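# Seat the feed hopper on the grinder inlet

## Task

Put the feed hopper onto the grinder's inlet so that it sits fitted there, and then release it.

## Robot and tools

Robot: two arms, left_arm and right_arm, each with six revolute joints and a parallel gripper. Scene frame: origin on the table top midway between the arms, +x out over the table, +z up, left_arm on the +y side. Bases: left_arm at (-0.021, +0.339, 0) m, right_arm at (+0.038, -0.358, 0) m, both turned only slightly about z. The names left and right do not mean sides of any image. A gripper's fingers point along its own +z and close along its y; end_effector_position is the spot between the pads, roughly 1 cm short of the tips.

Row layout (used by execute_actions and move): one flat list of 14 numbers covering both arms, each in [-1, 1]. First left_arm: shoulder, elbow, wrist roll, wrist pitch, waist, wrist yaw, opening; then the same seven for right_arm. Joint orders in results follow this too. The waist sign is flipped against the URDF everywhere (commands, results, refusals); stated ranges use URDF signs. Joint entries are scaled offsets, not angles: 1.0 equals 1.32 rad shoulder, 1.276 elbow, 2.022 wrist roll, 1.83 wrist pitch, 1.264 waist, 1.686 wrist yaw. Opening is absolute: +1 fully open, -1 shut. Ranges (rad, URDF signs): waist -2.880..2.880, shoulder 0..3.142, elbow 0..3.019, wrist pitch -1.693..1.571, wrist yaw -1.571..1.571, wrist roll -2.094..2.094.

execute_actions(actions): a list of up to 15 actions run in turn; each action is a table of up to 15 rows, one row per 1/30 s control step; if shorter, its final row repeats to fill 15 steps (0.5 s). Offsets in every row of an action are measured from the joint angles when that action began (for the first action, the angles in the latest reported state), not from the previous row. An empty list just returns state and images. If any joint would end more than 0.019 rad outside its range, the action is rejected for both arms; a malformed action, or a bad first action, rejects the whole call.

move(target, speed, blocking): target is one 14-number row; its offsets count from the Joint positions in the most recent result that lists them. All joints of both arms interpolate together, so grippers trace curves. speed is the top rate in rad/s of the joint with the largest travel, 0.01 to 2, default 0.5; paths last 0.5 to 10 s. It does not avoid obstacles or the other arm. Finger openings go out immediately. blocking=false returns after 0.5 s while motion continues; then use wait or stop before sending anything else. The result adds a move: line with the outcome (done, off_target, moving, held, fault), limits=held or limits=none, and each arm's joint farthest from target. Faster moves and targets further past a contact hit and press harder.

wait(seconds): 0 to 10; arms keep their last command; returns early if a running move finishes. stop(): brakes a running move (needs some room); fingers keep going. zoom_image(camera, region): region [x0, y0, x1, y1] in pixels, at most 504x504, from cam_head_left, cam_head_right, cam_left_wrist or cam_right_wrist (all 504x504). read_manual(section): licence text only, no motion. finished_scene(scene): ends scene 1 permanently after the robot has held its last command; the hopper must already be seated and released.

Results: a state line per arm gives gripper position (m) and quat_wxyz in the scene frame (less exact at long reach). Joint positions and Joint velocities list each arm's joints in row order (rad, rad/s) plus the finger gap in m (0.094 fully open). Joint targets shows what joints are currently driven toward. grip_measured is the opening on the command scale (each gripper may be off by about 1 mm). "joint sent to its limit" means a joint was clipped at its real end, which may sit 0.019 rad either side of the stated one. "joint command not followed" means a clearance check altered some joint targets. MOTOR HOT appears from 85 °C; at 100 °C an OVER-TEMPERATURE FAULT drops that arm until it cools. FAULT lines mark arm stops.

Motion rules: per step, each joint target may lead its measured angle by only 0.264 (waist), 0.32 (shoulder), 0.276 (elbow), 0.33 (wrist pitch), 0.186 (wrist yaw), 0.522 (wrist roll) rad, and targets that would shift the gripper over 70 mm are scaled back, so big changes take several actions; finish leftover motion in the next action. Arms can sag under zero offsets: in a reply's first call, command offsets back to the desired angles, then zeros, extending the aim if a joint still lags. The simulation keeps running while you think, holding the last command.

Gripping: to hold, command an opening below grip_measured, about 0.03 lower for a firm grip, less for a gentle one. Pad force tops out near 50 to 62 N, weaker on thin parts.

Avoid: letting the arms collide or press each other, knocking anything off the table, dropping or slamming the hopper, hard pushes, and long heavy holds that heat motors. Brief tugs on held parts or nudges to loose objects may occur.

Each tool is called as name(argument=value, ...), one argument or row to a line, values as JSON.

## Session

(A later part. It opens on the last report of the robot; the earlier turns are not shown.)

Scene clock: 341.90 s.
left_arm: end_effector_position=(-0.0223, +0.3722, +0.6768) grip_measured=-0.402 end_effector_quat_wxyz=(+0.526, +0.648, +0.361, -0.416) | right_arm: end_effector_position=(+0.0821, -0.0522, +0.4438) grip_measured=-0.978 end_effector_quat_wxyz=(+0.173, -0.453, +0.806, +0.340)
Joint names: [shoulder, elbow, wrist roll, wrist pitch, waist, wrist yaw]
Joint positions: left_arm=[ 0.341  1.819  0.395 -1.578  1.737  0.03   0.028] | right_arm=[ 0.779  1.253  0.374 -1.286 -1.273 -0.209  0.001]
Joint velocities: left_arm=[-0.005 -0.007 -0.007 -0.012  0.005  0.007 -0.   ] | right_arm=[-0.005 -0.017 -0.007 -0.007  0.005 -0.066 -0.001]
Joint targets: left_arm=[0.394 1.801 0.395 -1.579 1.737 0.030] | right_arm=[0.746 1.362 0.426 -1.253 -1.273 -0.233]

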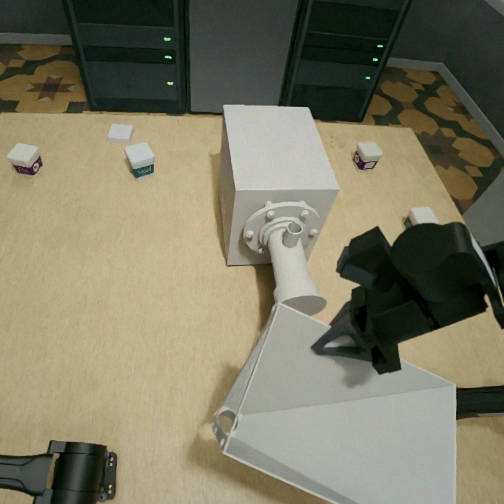

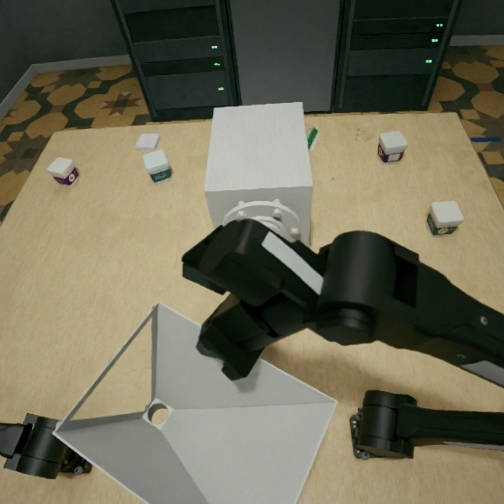

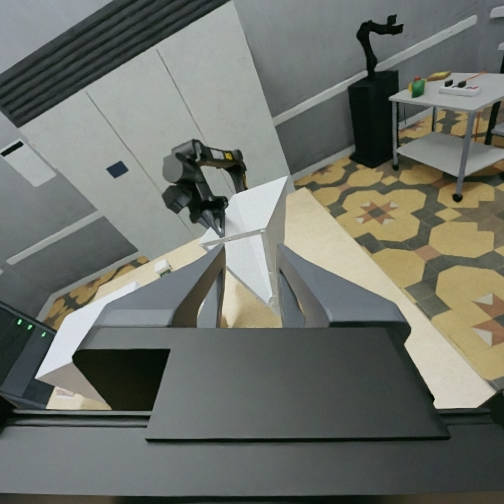

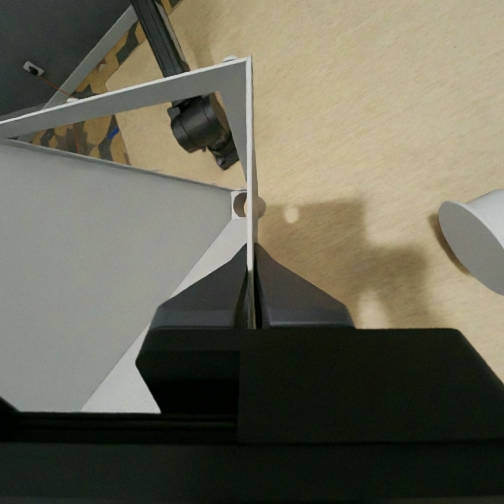

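move(
  target=[0.2,-0.5,-0.2,0.7,-0.68,-0.018,1,0.0,0.45,0.02,-0.2,0,-0.01,-1],
  speed=0.45,
)

move(
  target=[0.3,-0.49,0,0.64,0,0,1,0.15,0.33,0.03,0,0,-0.015,-1],
  speed=0.45,
)

Scene clock: 356.83 s.
left_arm: end_effector_position=(+0.1816, +0.1080, +0.6725) grip_measured=+0.999 end_effector_quat_wxyz=(+0.722, +0.253, +0.556, -0.325) | right_arm: end_effector_position=(+0.0603, -0.1397, +0.5874) grip_measured=-0.978 end_effector_quat_wxyz=(+0.195, -0.461, +0.792, +0.351)
Joint names: [shoulder, elbow, wrist roll, wrist pitch, waist, wrist yaw]
Joint positions: left_arm=[ 0.606  1.182  0.004 -0.32   0.884  0.002  0.094] | right_arm=[ 0.809  1.728  0.346 -1.684 -1.273 -0.202  0.001]
Joint velocities: left_arm=[-0.005 -0.017  0.022 -0.007 -0.024 -0.051  0.   ] | right_arm=[ 0.005  0.002 -0.022 -0.007  0.005 -0.007  0.   ]
Joint targets: left_arm=[0.605 1.181 -0.009 -0.297 0.877 -0.001] | right_arm=[0.779 1.828 0.415 -1.652 -1.273 -0.226]
move: off_target (left_arm, right_arm); limits=none; left_arm: farthest joint: the wrist pitch, 0.023 radians from its target (1.281 radians at the start); right_arm: farthest joint: the elbow, 0.099 radians from its target (0.574 radians at the start)

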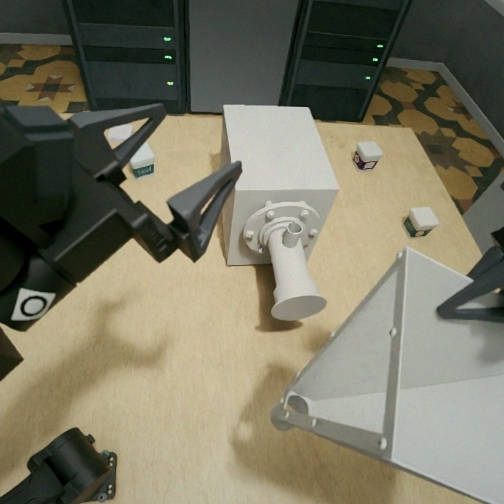

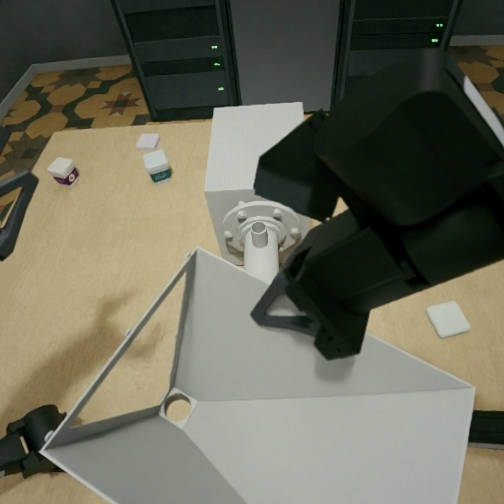

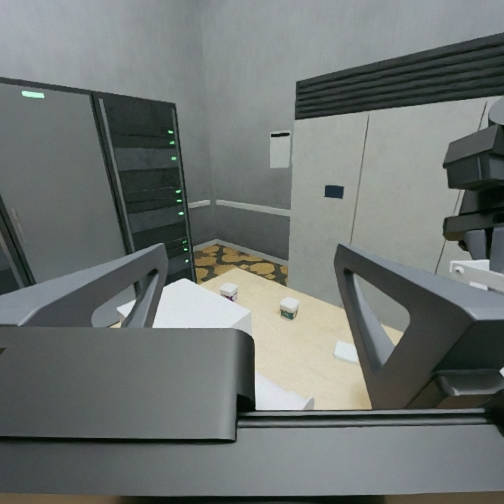

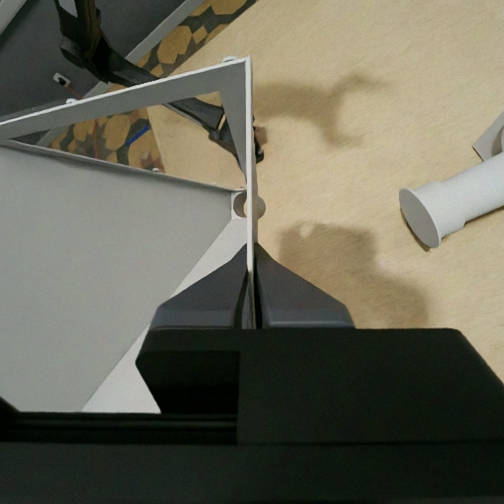

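Scene clock: 359.93 s.
left_arm: end_effector_position=(+0.2737, +0.0033, +0.4157) grip_measured=+0.999 end_effector_quat_wxyz=(+0.757, +0.231, +0.507, -0.341) | right_arm: end_effector_position=(+0.0744, -0.0853, +0.6636) grip_measured=-0.977 end_effector_quat_wxyz=(+0.225, -0.461, +0.771, +0.378)
Joint names: [shoulder, elbow, wrist roll, wrist pitch, waist, wrist yaw]
Joint positions: left_arm=[0.998 0.557 0.004 0.829 0.884 0.002 0.094] | right_arm=[ 1.027  2.048  0.333 -1.697 -1.273 -0.204  0.001]
Joint velocities: left_arm=[-0.005  0.007  0.066  0.007 -0.005  0.007  0.   ] | right_arm=[ 0.005 -0.002  0.007 -0.002  0.005 -0.007  0.   ]
Joint targets: left_arm=[1.002 0.557 0.004 0.851 0.884 0.002] | right_arm=[1.007 2.149 0.406 -1.683 -1.273 -0.227]
move: off_target (left_arm, right_arm); limits=none; left_arm: farthest joint: the wrist pitch, 0.022 radians from its target (1.171 radians at the start); right_arm: farthest joint: the elbow, 0.101 radians from its target (0.421 radians at the start)

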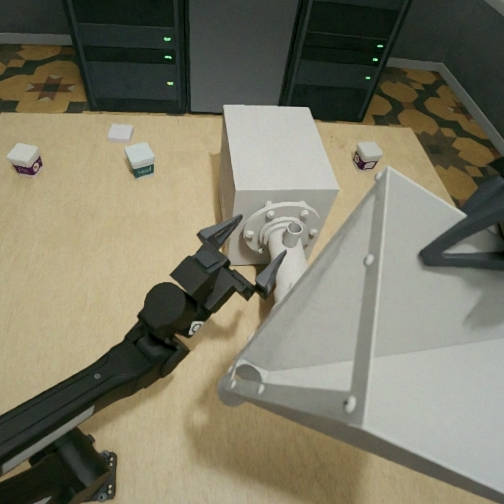

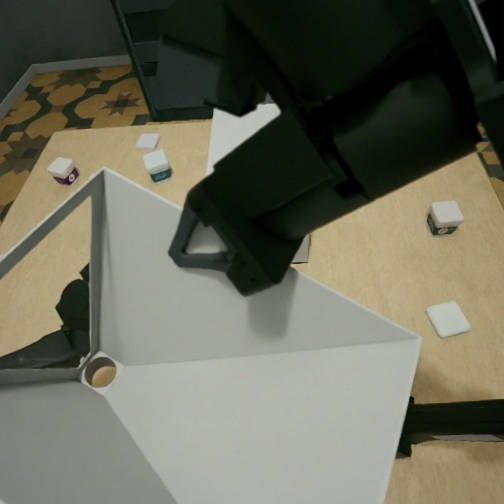

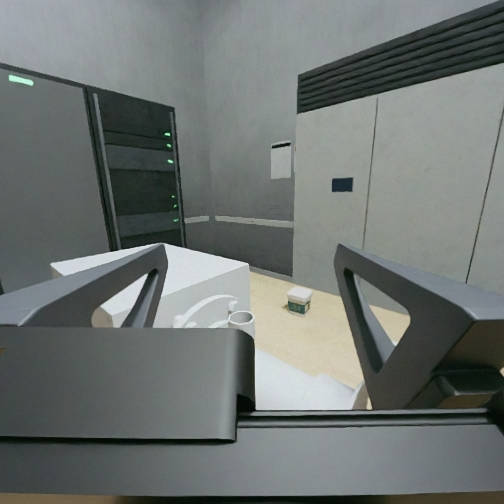

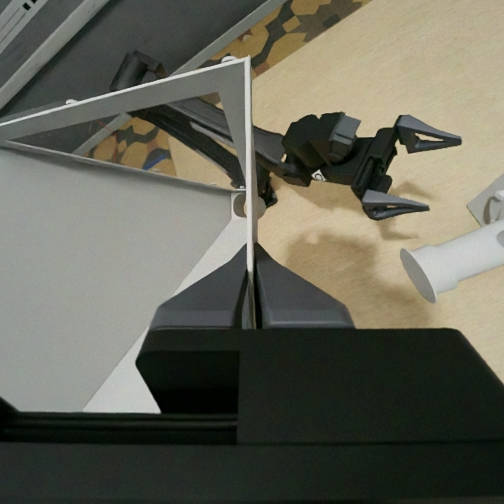

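execute_actions(
  actions=[
    [[0,-0.1,0,0.03,0,0,1,-0.015,0.07,0.03,0,0,-0.012,-1]],
    [[0,-0.1,0,0.03,0,0,1,-0.015,0.07,0.03,0,0,-0.012,-1]],
  ],
)

move(
  target=[0,0.015,0,0,0,0,1,0.07,0.06,0.03,0,0.72,-0.012,-1],
  speed=0.3,
)

Scene clock: 366.73 s.
left_arm: end_effector_position=(+0.2438, +0.0374, +0.2730) grip_measured=+0.999 end_effector_quat_wxyz=(+0.697, +0.267, +0.586, -0.314) | right_arm: end_effector_position=(+0.0744, -0.0853, +0.6636) grip_measured=-0.977 end_effector_quat_wxyz=(+0.225, -0.461, +0.771, +0.378)
Joint names: [shoulder, elbow, wrist roll, wrist pitch, waist, wrist yaw]
Joint positions: left_arm=[1.001 0.271 0.004 0.901 0.884 0.002 0.094] | right_arm=[ 1.027  2.048  0.333 -1.697 -1.273 -0.204  0.001]
Joint velocities: left_arm=[ 0.015 -0.012  0.081  0.002  0.005 -0.007  0.   ] | right_arm=[-0.015 -0.017 -0.081  0.002  0.005 -0.007  0.001]
Joint targets: left_arm=[1.000 0.287 0.004 0.920 0.884 0.002] | right_arm=[1.007 2.137 0.394 -1.697 -1.273 -0.224]

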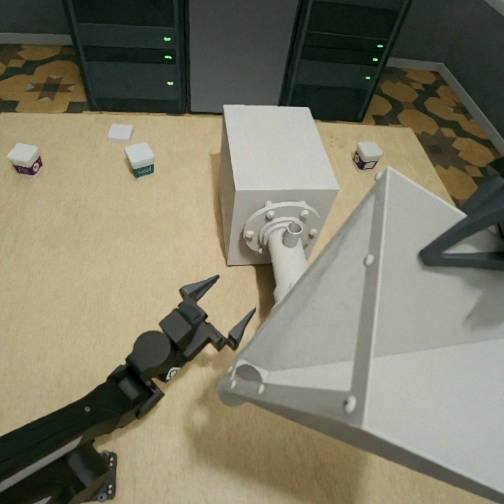

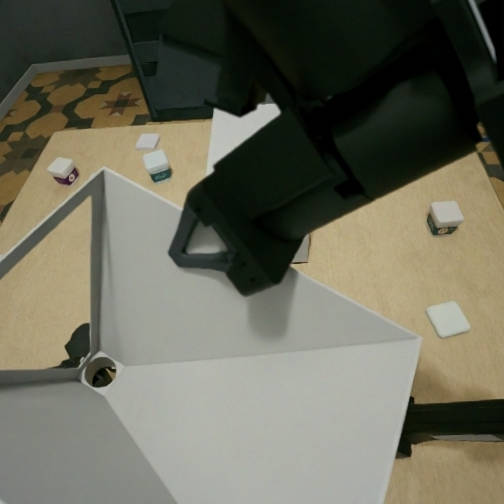

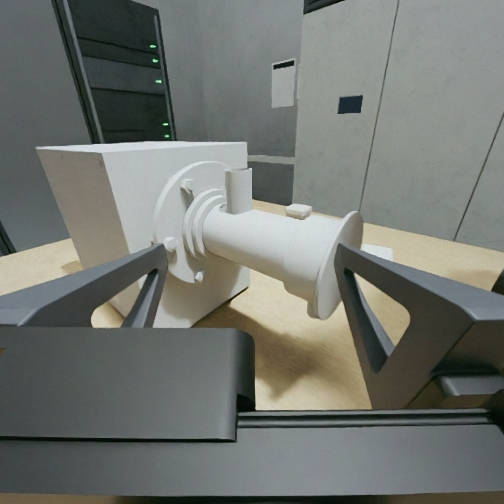

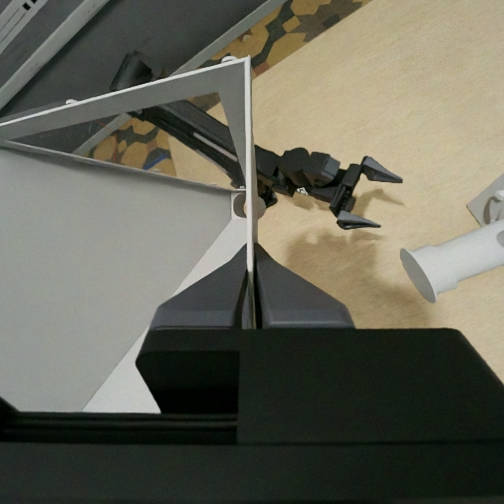

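Scene clock: 370.23 s.
left_arm: end_effector_position=(+0.2438, +0.0374, +0.2730) grip_measured=+0.999 end_effector_quat_wxyz=(+0.697, +0.267, +0.586, -0.314) | right_arm: end_effector_position=(+0.3356, -0.1939, +0.6169) grip_measured=-0.977 end_effector_quat_wxyz=(+0.305, -0.072, +0.925, +0.215)
Joint names: [shoulder, elbow, wrist roll, wrist pitch, waist, wrist yaw]
Joint positions: left_arm=[1.001 0.271 0.004 0.901 0.884 0.002 0.094] | right_arm=[ 1.145  2.015  0.328 -1.697 -0.365 -0.197  0.001]
Joint velocities: left_arm=[-0.015 -0.027  0.022  0.002  0.024 -0.007 -0.001] | right_arm=[-0.015  0.002 -0.007  0.007 -0.005 -0.007  0.   ]
Joint targets: left_arm=[1.001 0.290 0.004 0.901 0.884 0.002] | right_arm=[1.119 2.124 0.394 -1.697 -0.363 -0.224]
move: off_target (right_arm); limits=none; left_arm: farthest joint: the elbow, 0.020 radians from its target (0.020 radians at the start); right_arm: farthest joint: the elbow, 0.109 radians from its target (0.077 radians at the start)

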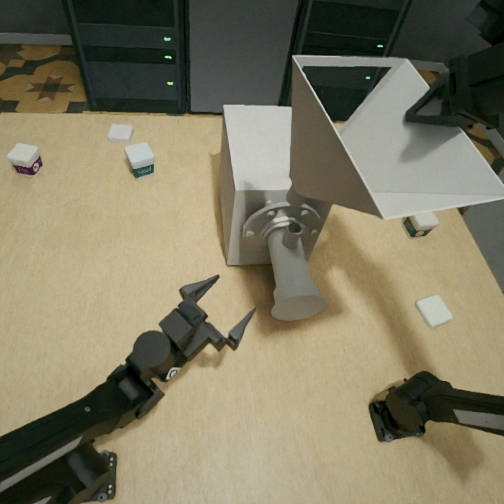

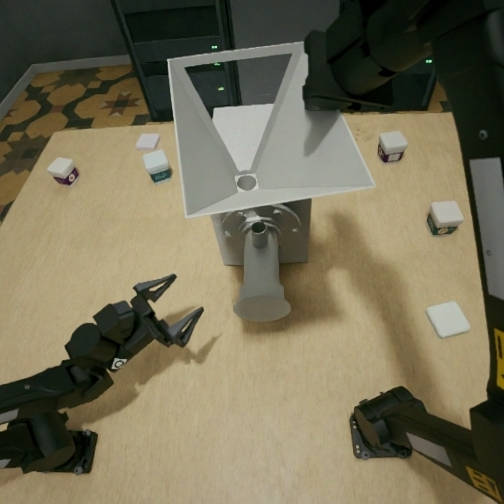

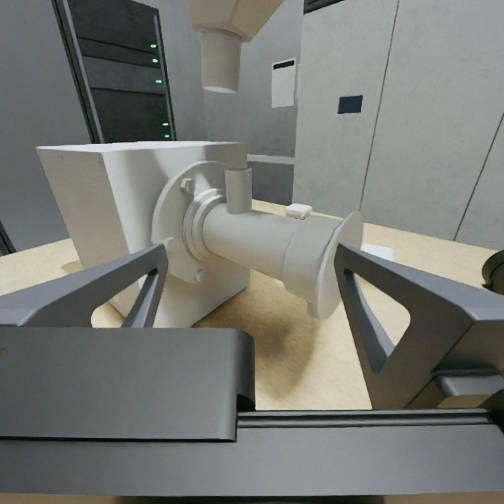

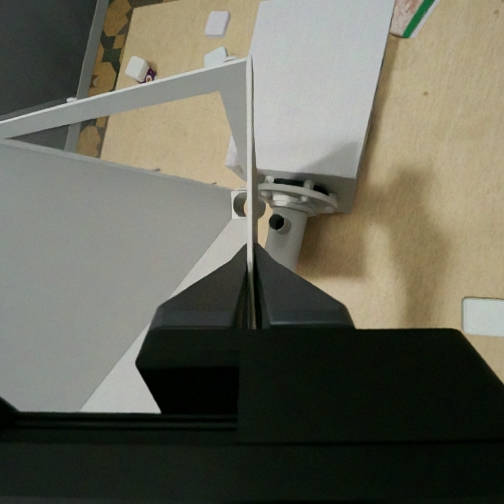

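move(
  target=[0,0.015,0,0.12,0,0,1,-0.02,-0.045,0.025,0,0,-0.01,-1],
  speed=0.15,
)

zoom_image(
  camera="cam_right_wrist",
  region=[200,160,320,260],
)

Scene clock: 377.23 s.
left_arm: end_effector_position=(+0.2353, +0.0470, +0.3196) grip_measured=+0.999 end_effector_quat_wxyz=(+0.752, +0.235, +0.515, -0.339) | right_arm: end_effector_position=(+0.3584, -0.1863, +0.5660) grip_measured=-0.977 end_effector_quat_wxyz=(+0.251, -0.068, +0.947, +0.189)
Joint names: [shoulder, elbow, wrist roll, wrist pitch, waist, wrist yaw]
Joint positions: left_arm=[1.001 0.271 0.004 1.098 0.884 0.002 0.094] | right_arm=[ 1.179  1.92   0.321 -1.697 -0.365 -0.184  0.001]
Joint velocities: left_arm=[-0.005  0.007 -0.051 -0.007  0.015  0.037  0.   ] | right_arm=[-0.005  0.002  0.022  0.012  0.005 -0.007 -0.   ]
Joint targets: left_arm=[1.001 0.290 0.004 1.120 0.884 0.002] | right_arm=[1.119 1.958 0.379 -1.697 -0.365 -0.214]
move: off_target (left_arm, right_arm); limits=none; left_arm: farthest joint: the wrist pitch, 0.022 radians from its target (0.220 radians at the start); right_arm: farthest joint: the shoulder, 0.060 radians from its target (0.026 radians at the start)

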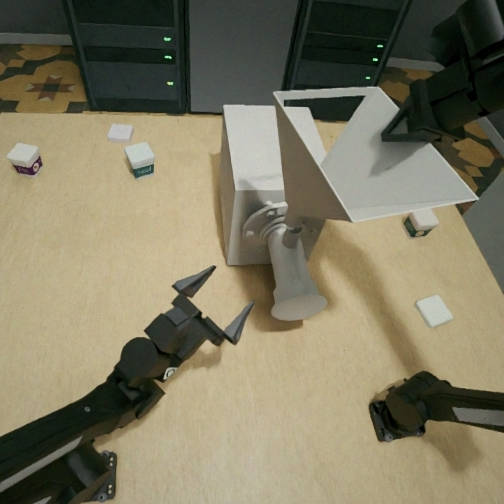

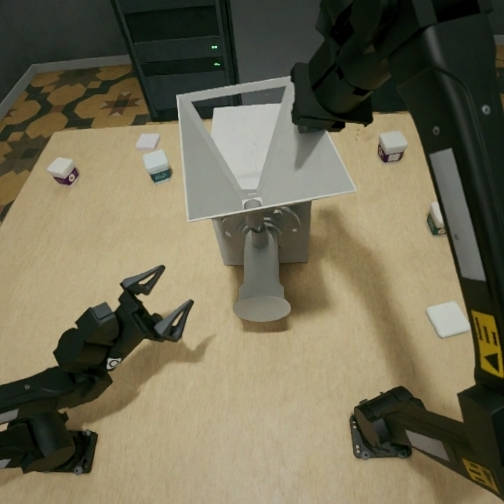

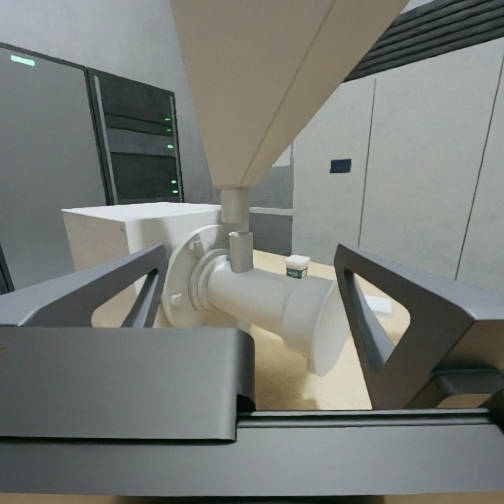

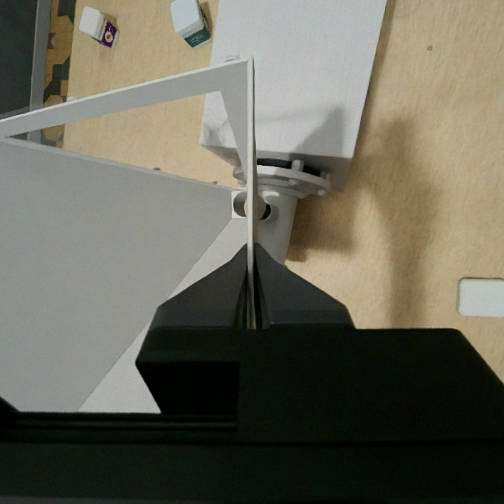

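Region (200, 160, 320, 260) of cam_right_wrist's 504x504 image, scaled by 4.200, with more detail than that image has.

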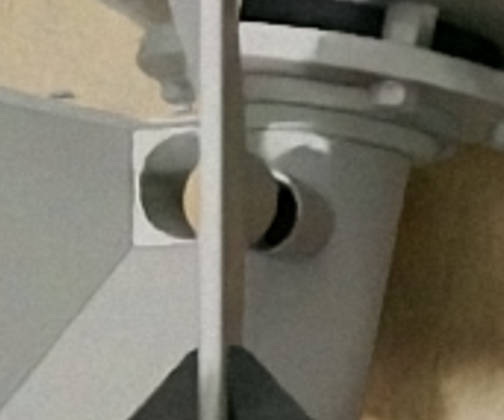

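execute_actions(
  actions=[
    [[0,0.015,0,0,0,0,1,-0.062,0.03,0.028,0,0.01,-0.017,-1]],
    [[0,0.015,0,0,0,0,1,-0.04,0.008,0.028,0,0,-0.015,-1]],
    [[0,0.015,0,0,0,0,1,-0.04,0.045,0.028,0,0,-0.015,-1]],
  ],
)

zoom_image(
  camera="cam_right_wrist",
  region=[200,160,320,260],
)

zoom_image(
  camera="cam_left_wrist",
  region=[180,160,300,280],
)

Scene clock: 389.17 s.
left_arm: end_effector_position=(+0.2353, +0.0470, +0.3196) grip_measured=+0.999 end_effector_quat_wxyz=(+0.752, +0.235, +0.515, -0.339) | right_arm: end_effector_position=(+0.3498, -0.1915, +0.5608) grip_measured=-0.977 end_effector_quat_wxyz=(+0.248, -0.065, +0.948, +0.188)
Joint names: [shoulder, elbow, wrist roll, wrist pitch, waist, wrist yaw]
Joint positions: left_arm=[1.001 0.271 0.004 1.098 0.884 0.002 0.094] | right_arm=[ 1.151  1.886  0.323 -1.697 -0.361 -0.184  0.001]
Joint velocities: left_arm=[ 0.015 -0.002  0.022  0.002  0.005 -0.051 -0.001] | right_arm=[-0.005 -0.012 -0.051 -0.007 -0.005  0.007 -0.   ]
Joint targets: left_arm=[1.001 0.290 0.004 1.098 0.884 0.002] | right_arm=[1.098 1.943 0.379 -1.697 -0.361 -0.209]

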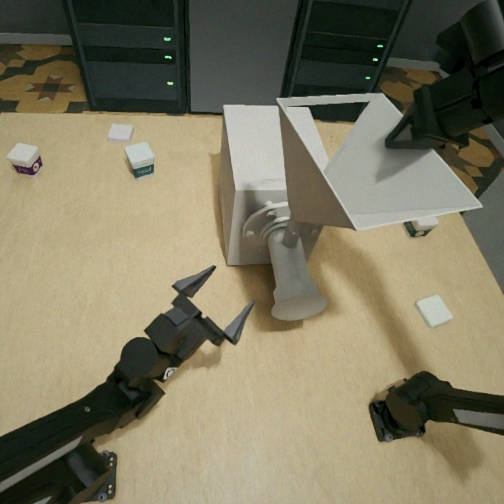

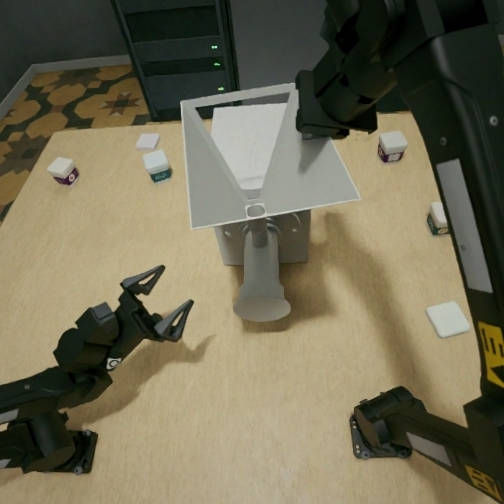

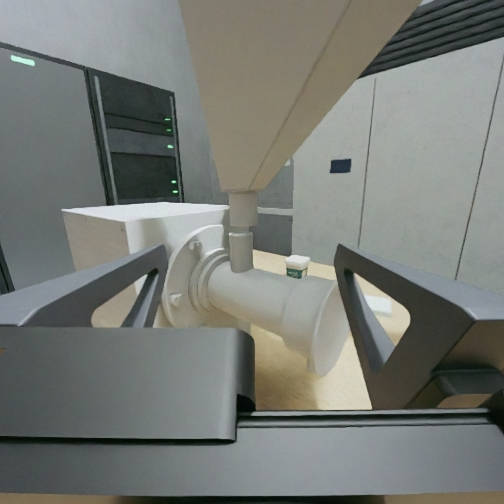

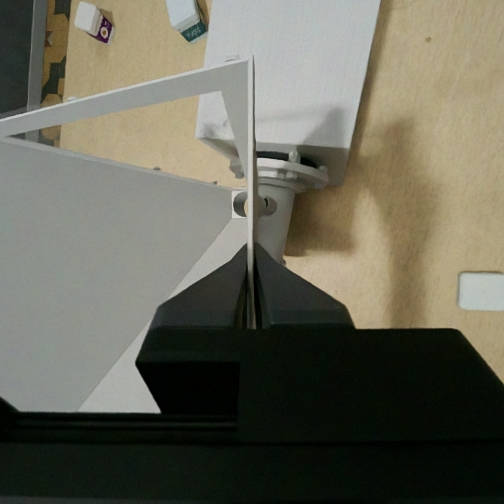

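Region (200, 160, 320, 260) of cam_right_wrist's 504x504 image, scaled by 4.200, with more detail than that image has.

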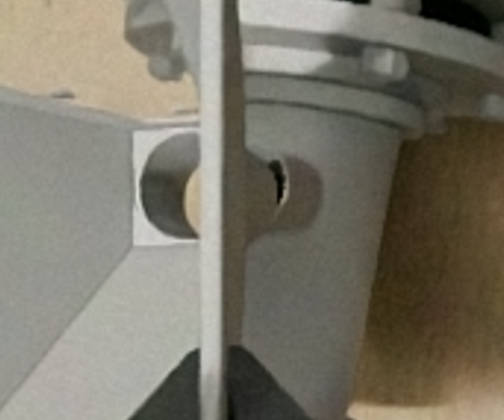

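Region (180, 160, 300, 280) of cam_left_wrist's 504x504 image, scaled by 4.200, with more detail than that image has.

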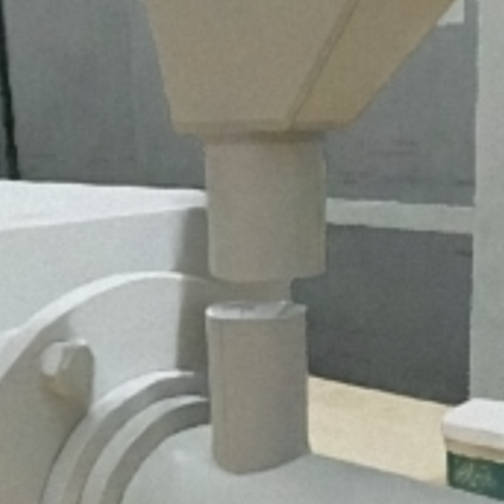

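execute_actions(
  actions=[
    [[0,0.015,0,0,0,0,1,-0.02,0.05,0.028,0,0.015,-0.015,-1]],
    [[0,0.015,0,0,0,0,1,-0.007,0.05,0.028,0,0,-0.015,-1]],
    [[0,0.015,0,0,0,0,1,-0.03,0.05,0.028,0,0,-0.015,-1]],
  ],
)

zoom_image(
  camera="cam_right_wrist",
  region=[200,160,320,260],
)

zoom_image(
  camera="cam_left_wrist",
  region=[180,160,300,280],
)

Scene clock: 398.37 s.
left_arm: end_effector_position=(+0.2353, +0.0470, +0.3196) grip_measured=+0.999 end_effector_quat_wxyz=(+0.752, +0.235, +0.515, -0.339) | right_arm: end_effector_position=(+0.3589, -0.1920, +0.5547) grip_measured=-0.977 end_effector_quat_wxyz=(+0.241, -0.059, +0.951, +0.184)
Joint names: [shoulder, elbow, wrist roll, wrist pitch, waist, wrist yaw]
Joint positions: left_arm=[1.001 0.271 0.004 1.098 0.884 0.002 0.094] | right_arm=[ 1.169  1.886  0.324 -1.697 -0.35  -0.184  0.001]
Joint velocities: left_arm=[-0.024  0.007 -0.095 -0.007  0.005  0.007  0.   ] | right_arm=[-0.005 -0.007  0.022  0.002 -0.005  0.007 -0.   ]
Joint targets: left_arm=[1.001 0.290 0.004 1.098 0.884 0.002] | right_arm=[1.129 1.950 0.380 -1.697 -0.350 -0.209]

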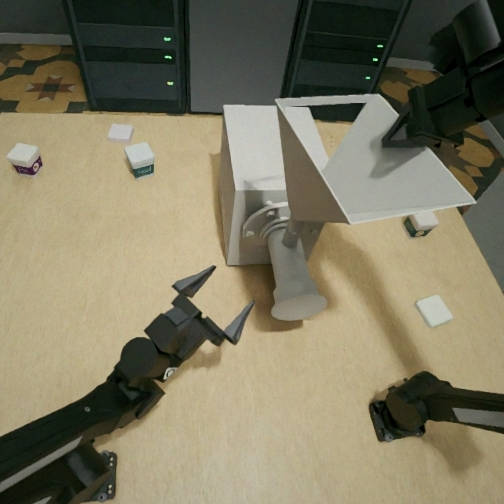

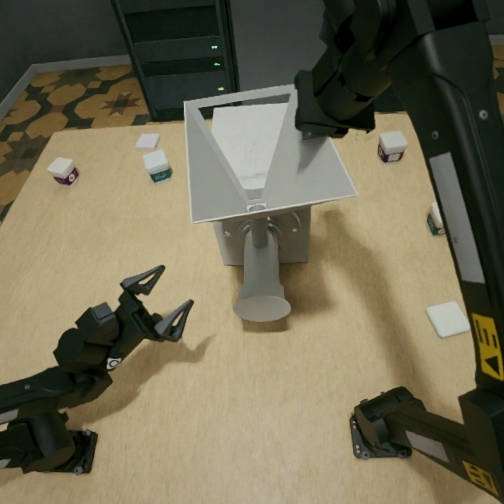

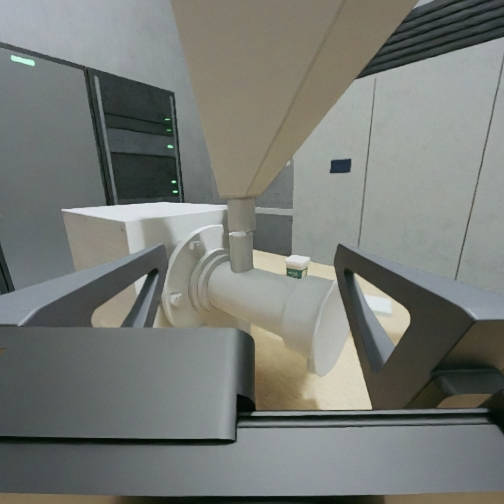

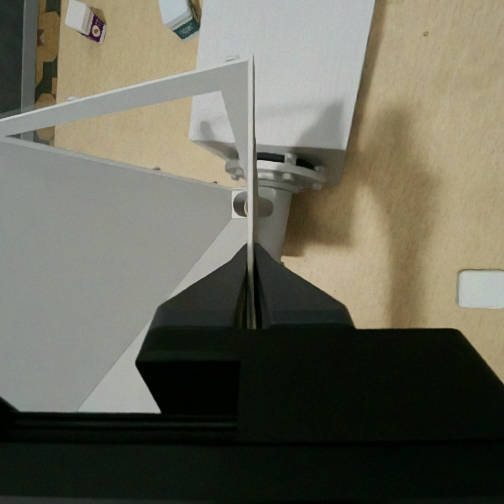

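Region (200, 160, 320, 260) of cam_right_wrist's 504x504 image, scaled by 4.200, with more detail than that image has.

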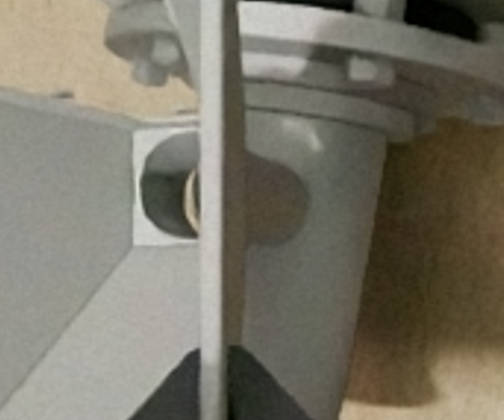

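Region (180, 160, 300, 280) of cam_left_wrist's 504x504 image, scaled by 4.200, with more detail than that image has.

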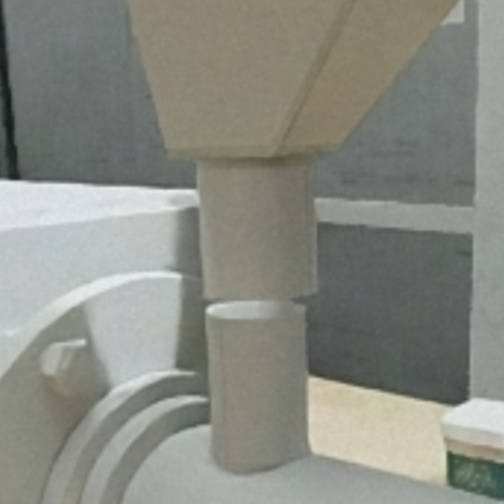

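execute_actions(
  actions=[
    [[0,0.015,0,0,0,0,1,-0.03,0.04,0.028,0.04,0,-0.015,-1]],
    [[0,0.015,0,0,0,0,1,-0.03,0.04,0.028,0.022,0,-0.015,-1]],
  ],
)

Scene clock: 404.20 s.
left_arm: end_effector_position=(+0.2353, +0.0470, +0.3196) grip_measured=+0.999 end_effector_quat_wxyz=(+0.752, +0.235, +0.515, -0.339) | right_arm: end_effector_position=(+0.3610, -0.1912, +0.5563) grip_measured=-0.977 end_effector_quat_wxyz=(+0.246, -0.059, +0.950, +0.185)
Joint names: [shoulder, elbow, wrist roll, wrist pitch, waist, wrist yaw]
Joint positions: left_arm=[1.001 0.271 0.004 1.098 0.884 0.002 0.094] | right_arm=[ 1.169  1.886  0.324 -1.686 -0.35  -0.184  0.001]
Joint velocities: left_arm=[-0.015 -0.022 -0.037  0.002  0.015 -0.037 -0.   ] | right_arm=[-0.005 -0.017 -0.081  0.012  0.005 -0.037 -0.   ]
Joint targets: left_arm=[1.001 0.290 0.004 1.098 0.884 0.002] | right_arm=[1.129 1.937 0.381 -1.646 -0.350 -0.209]

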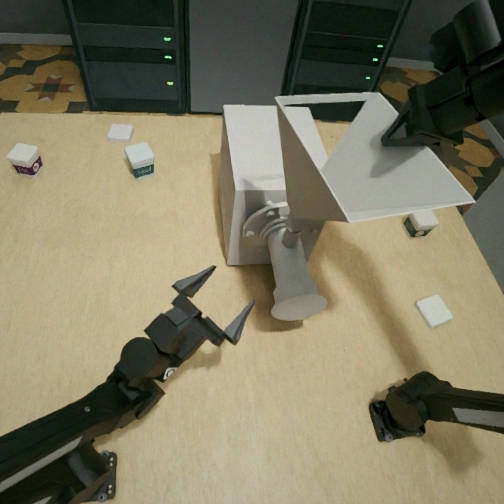

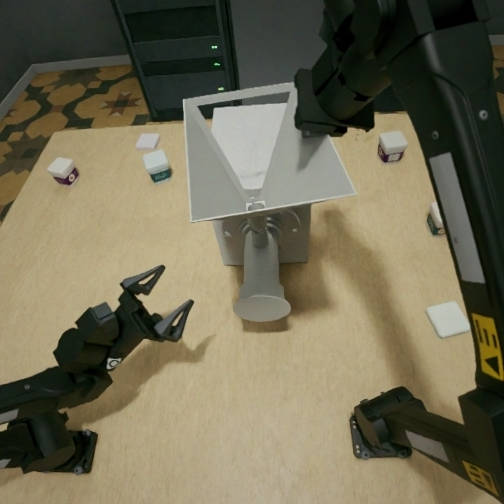

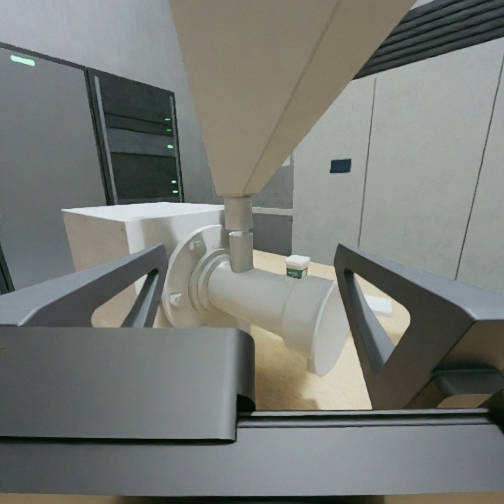

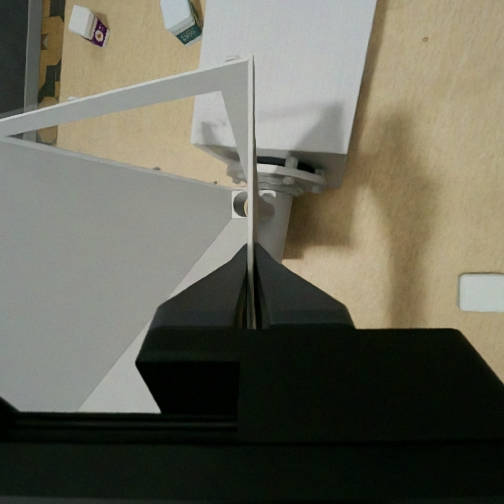

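execute_actions(
  actions=[
    [[0,0.015,0,0,0,0,1,-0.03,0.011,0.028,0.025,0,-0.015,-1]],
    [[0,0.015,0,0,0,0,1,-0.03,0.04,0.028,0.025,0,-0.015,-1]],
  ],
)

zoom_image(
  camera="cam_right_wrist",
  region=[200,160,320,260],
)

zoom_image(
  camera="cam_left_wrist",
  region=[180,160,300,280],
)

Scene clock: 410.83 s.
left_arm: end_effector_position=(+0.2353, +0.0470, +0.3196) grip_measured=+0.999 end_effector_quat_wxyz=(+0.752, +0.235, +0.515, -0.339) | right_arm: end_effector_position=(+0.3620, -0.1908, +0.5453) grip_measured=-0.977 end_effector_quat_wxyz=(+0.234, -0.055, +0.954, +0.182)
Joint names: [shoulder, elbow, wrist roll, wrist pitch, waist, wrist yaw]
Joint positions: left_arm=[1.001 0.271 0.004 1.098 0.884 0.002 0.094] | right_arm=[ 1.169  1.86   0.331 -1.686 -0.35  -0.183  0.001]
Joint velocities: left_arm=[-0.005  0.002 -0.007  0.002 -0.005  0.051 -0.   ] | right_arm=[ 0.005 -0.017  0.022  0.002  0.024 -0.007 -0.001]
Joint targets: left_arm=[1.001 0.290 0.004 1.098 0.884 0.002] | right_arm=[1.129 1.911 0.385 -1.640 -0.350 -0.209]

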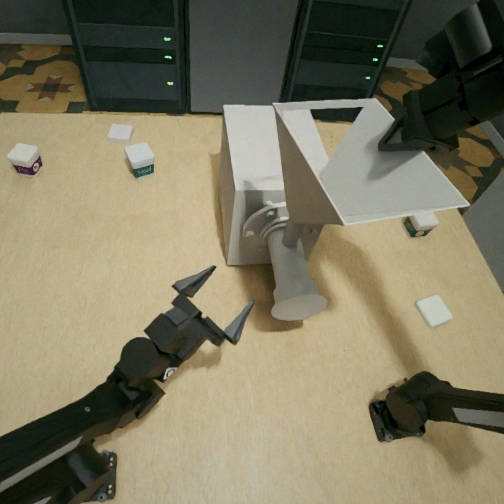

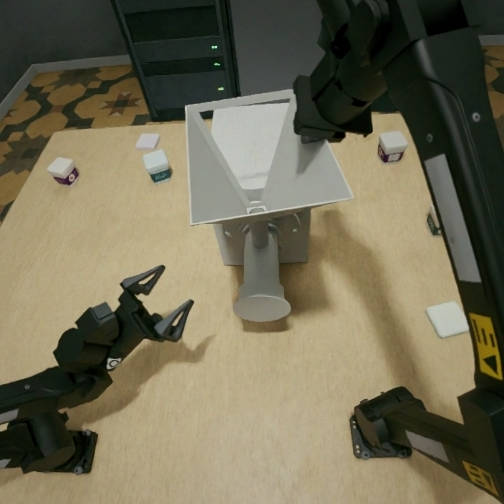

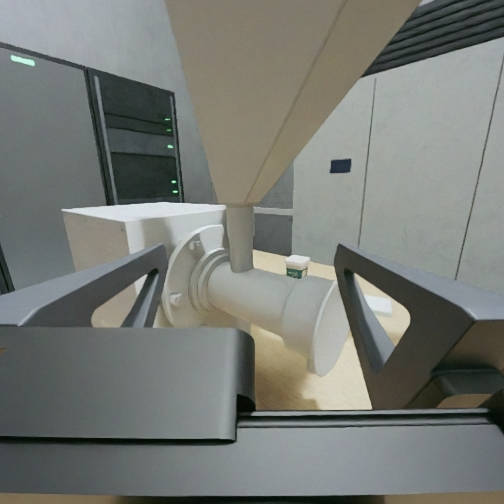

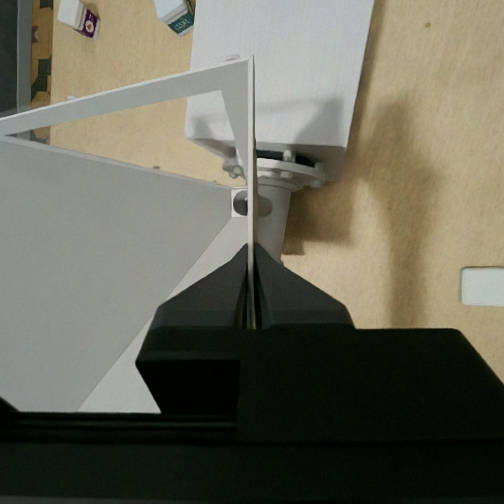

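Region (200, 160, 320, 260) of cam_right_wrist's 504x504 image, scaled by 4.200, with more detail than that image has.

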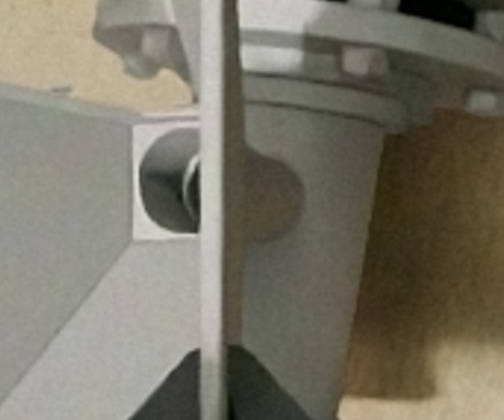

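Region (180, 160, 300, 280) of cam_left_wrist's 504x504 image, scaled by 4.200, with more detail than that image has.

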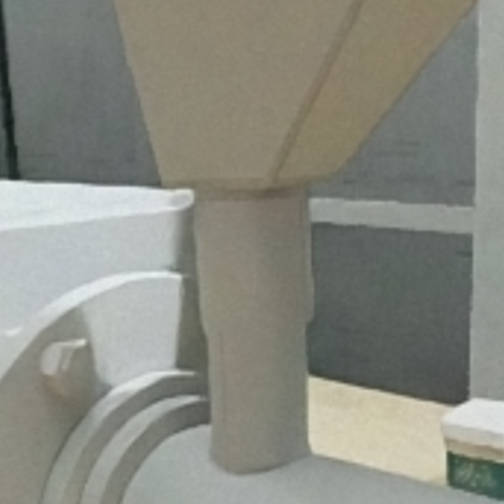

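execute_actions(
  actions=[
    [[0,0.015,0,0,0,0,1,-0.062,-0.005,0.024,0.049,0,-0.013,-1]],
    [[0,0.015,0,0,0,0,1,-0.062,-0.005,0.024,0.049,0,-0.013,-1]],
    [[0,0.015,0,0,0,0,1,-0.03,0.04,0.024,0.025,0,-0.013,-1]],
  ],
)

zoom_image(
  camera="cam_left_wrist",
  region=[180,160,300,280],
)

Scene clock: 419.50 s.
left_arm: end_effector_position=(+0.2353, +0.0470, +0.3196) grip_measured=+0.999 end_effector_quat_wxyz=(+0.752, +0.235, +0.515, -0.339) | right_arm: end_effector_position=(+0.3604, -0.1918, +0.5293) grip_measured=-0.977 end_effector_quat_wxyz=(+0.241, -0.054, +0.952, +0.184)
Joint names: [shoulder, elbow, wrist roll, wrist pitch, waist, wrist yaw]
Joint positions: left_arm=[1.001 0.271 0.004 1.098 0.884 0.002 0.094] | right_arm=[ 1.126  1.771  0.332 -1.625 -0.35  -0.181  0.001]
Joint velocities: left_arm=[-0.015  0.002 -0.022 -0.007 -0.005 -0.022  0.001] | right_arm=[-0.005 -0.017 -0.037  0.002  0.005 -0.037  0.   ]
Joint targets: left_arm=[1.001 0.290 0.004 1.098 0.884 0.002] | right_arm=[1.087 1.822 0.381 -1.579 -0.350 -0.203]

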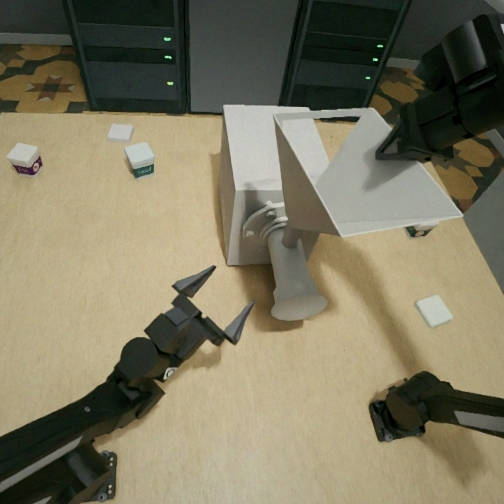

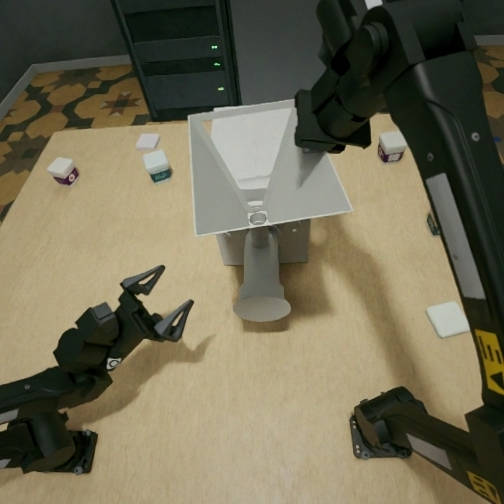

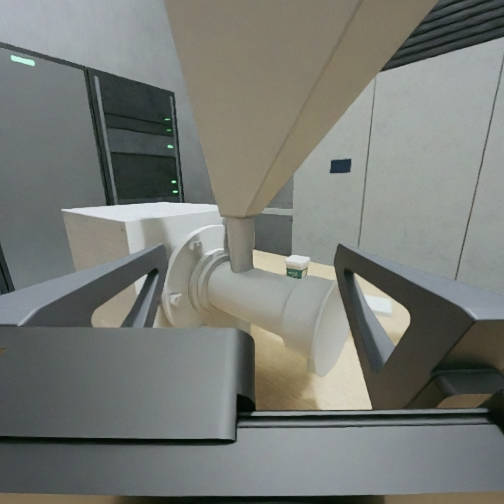

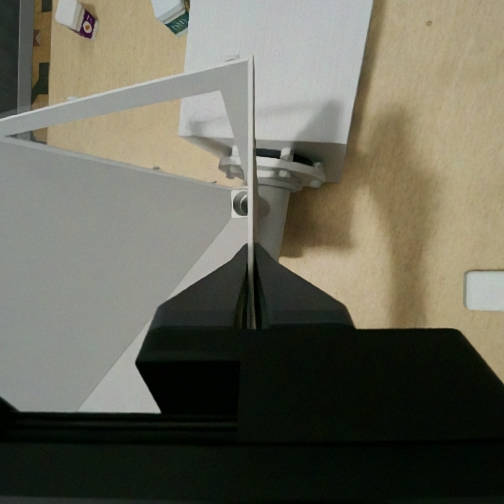

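Region (180, 160, 300, 280) of cam_left_wrist's 504x504 image, scaled by 4.200, with more detail than that image has.

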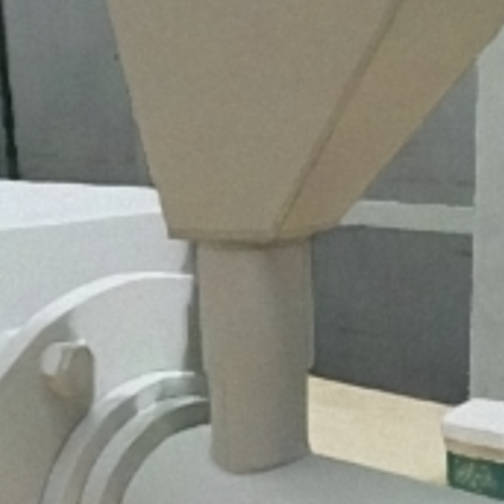

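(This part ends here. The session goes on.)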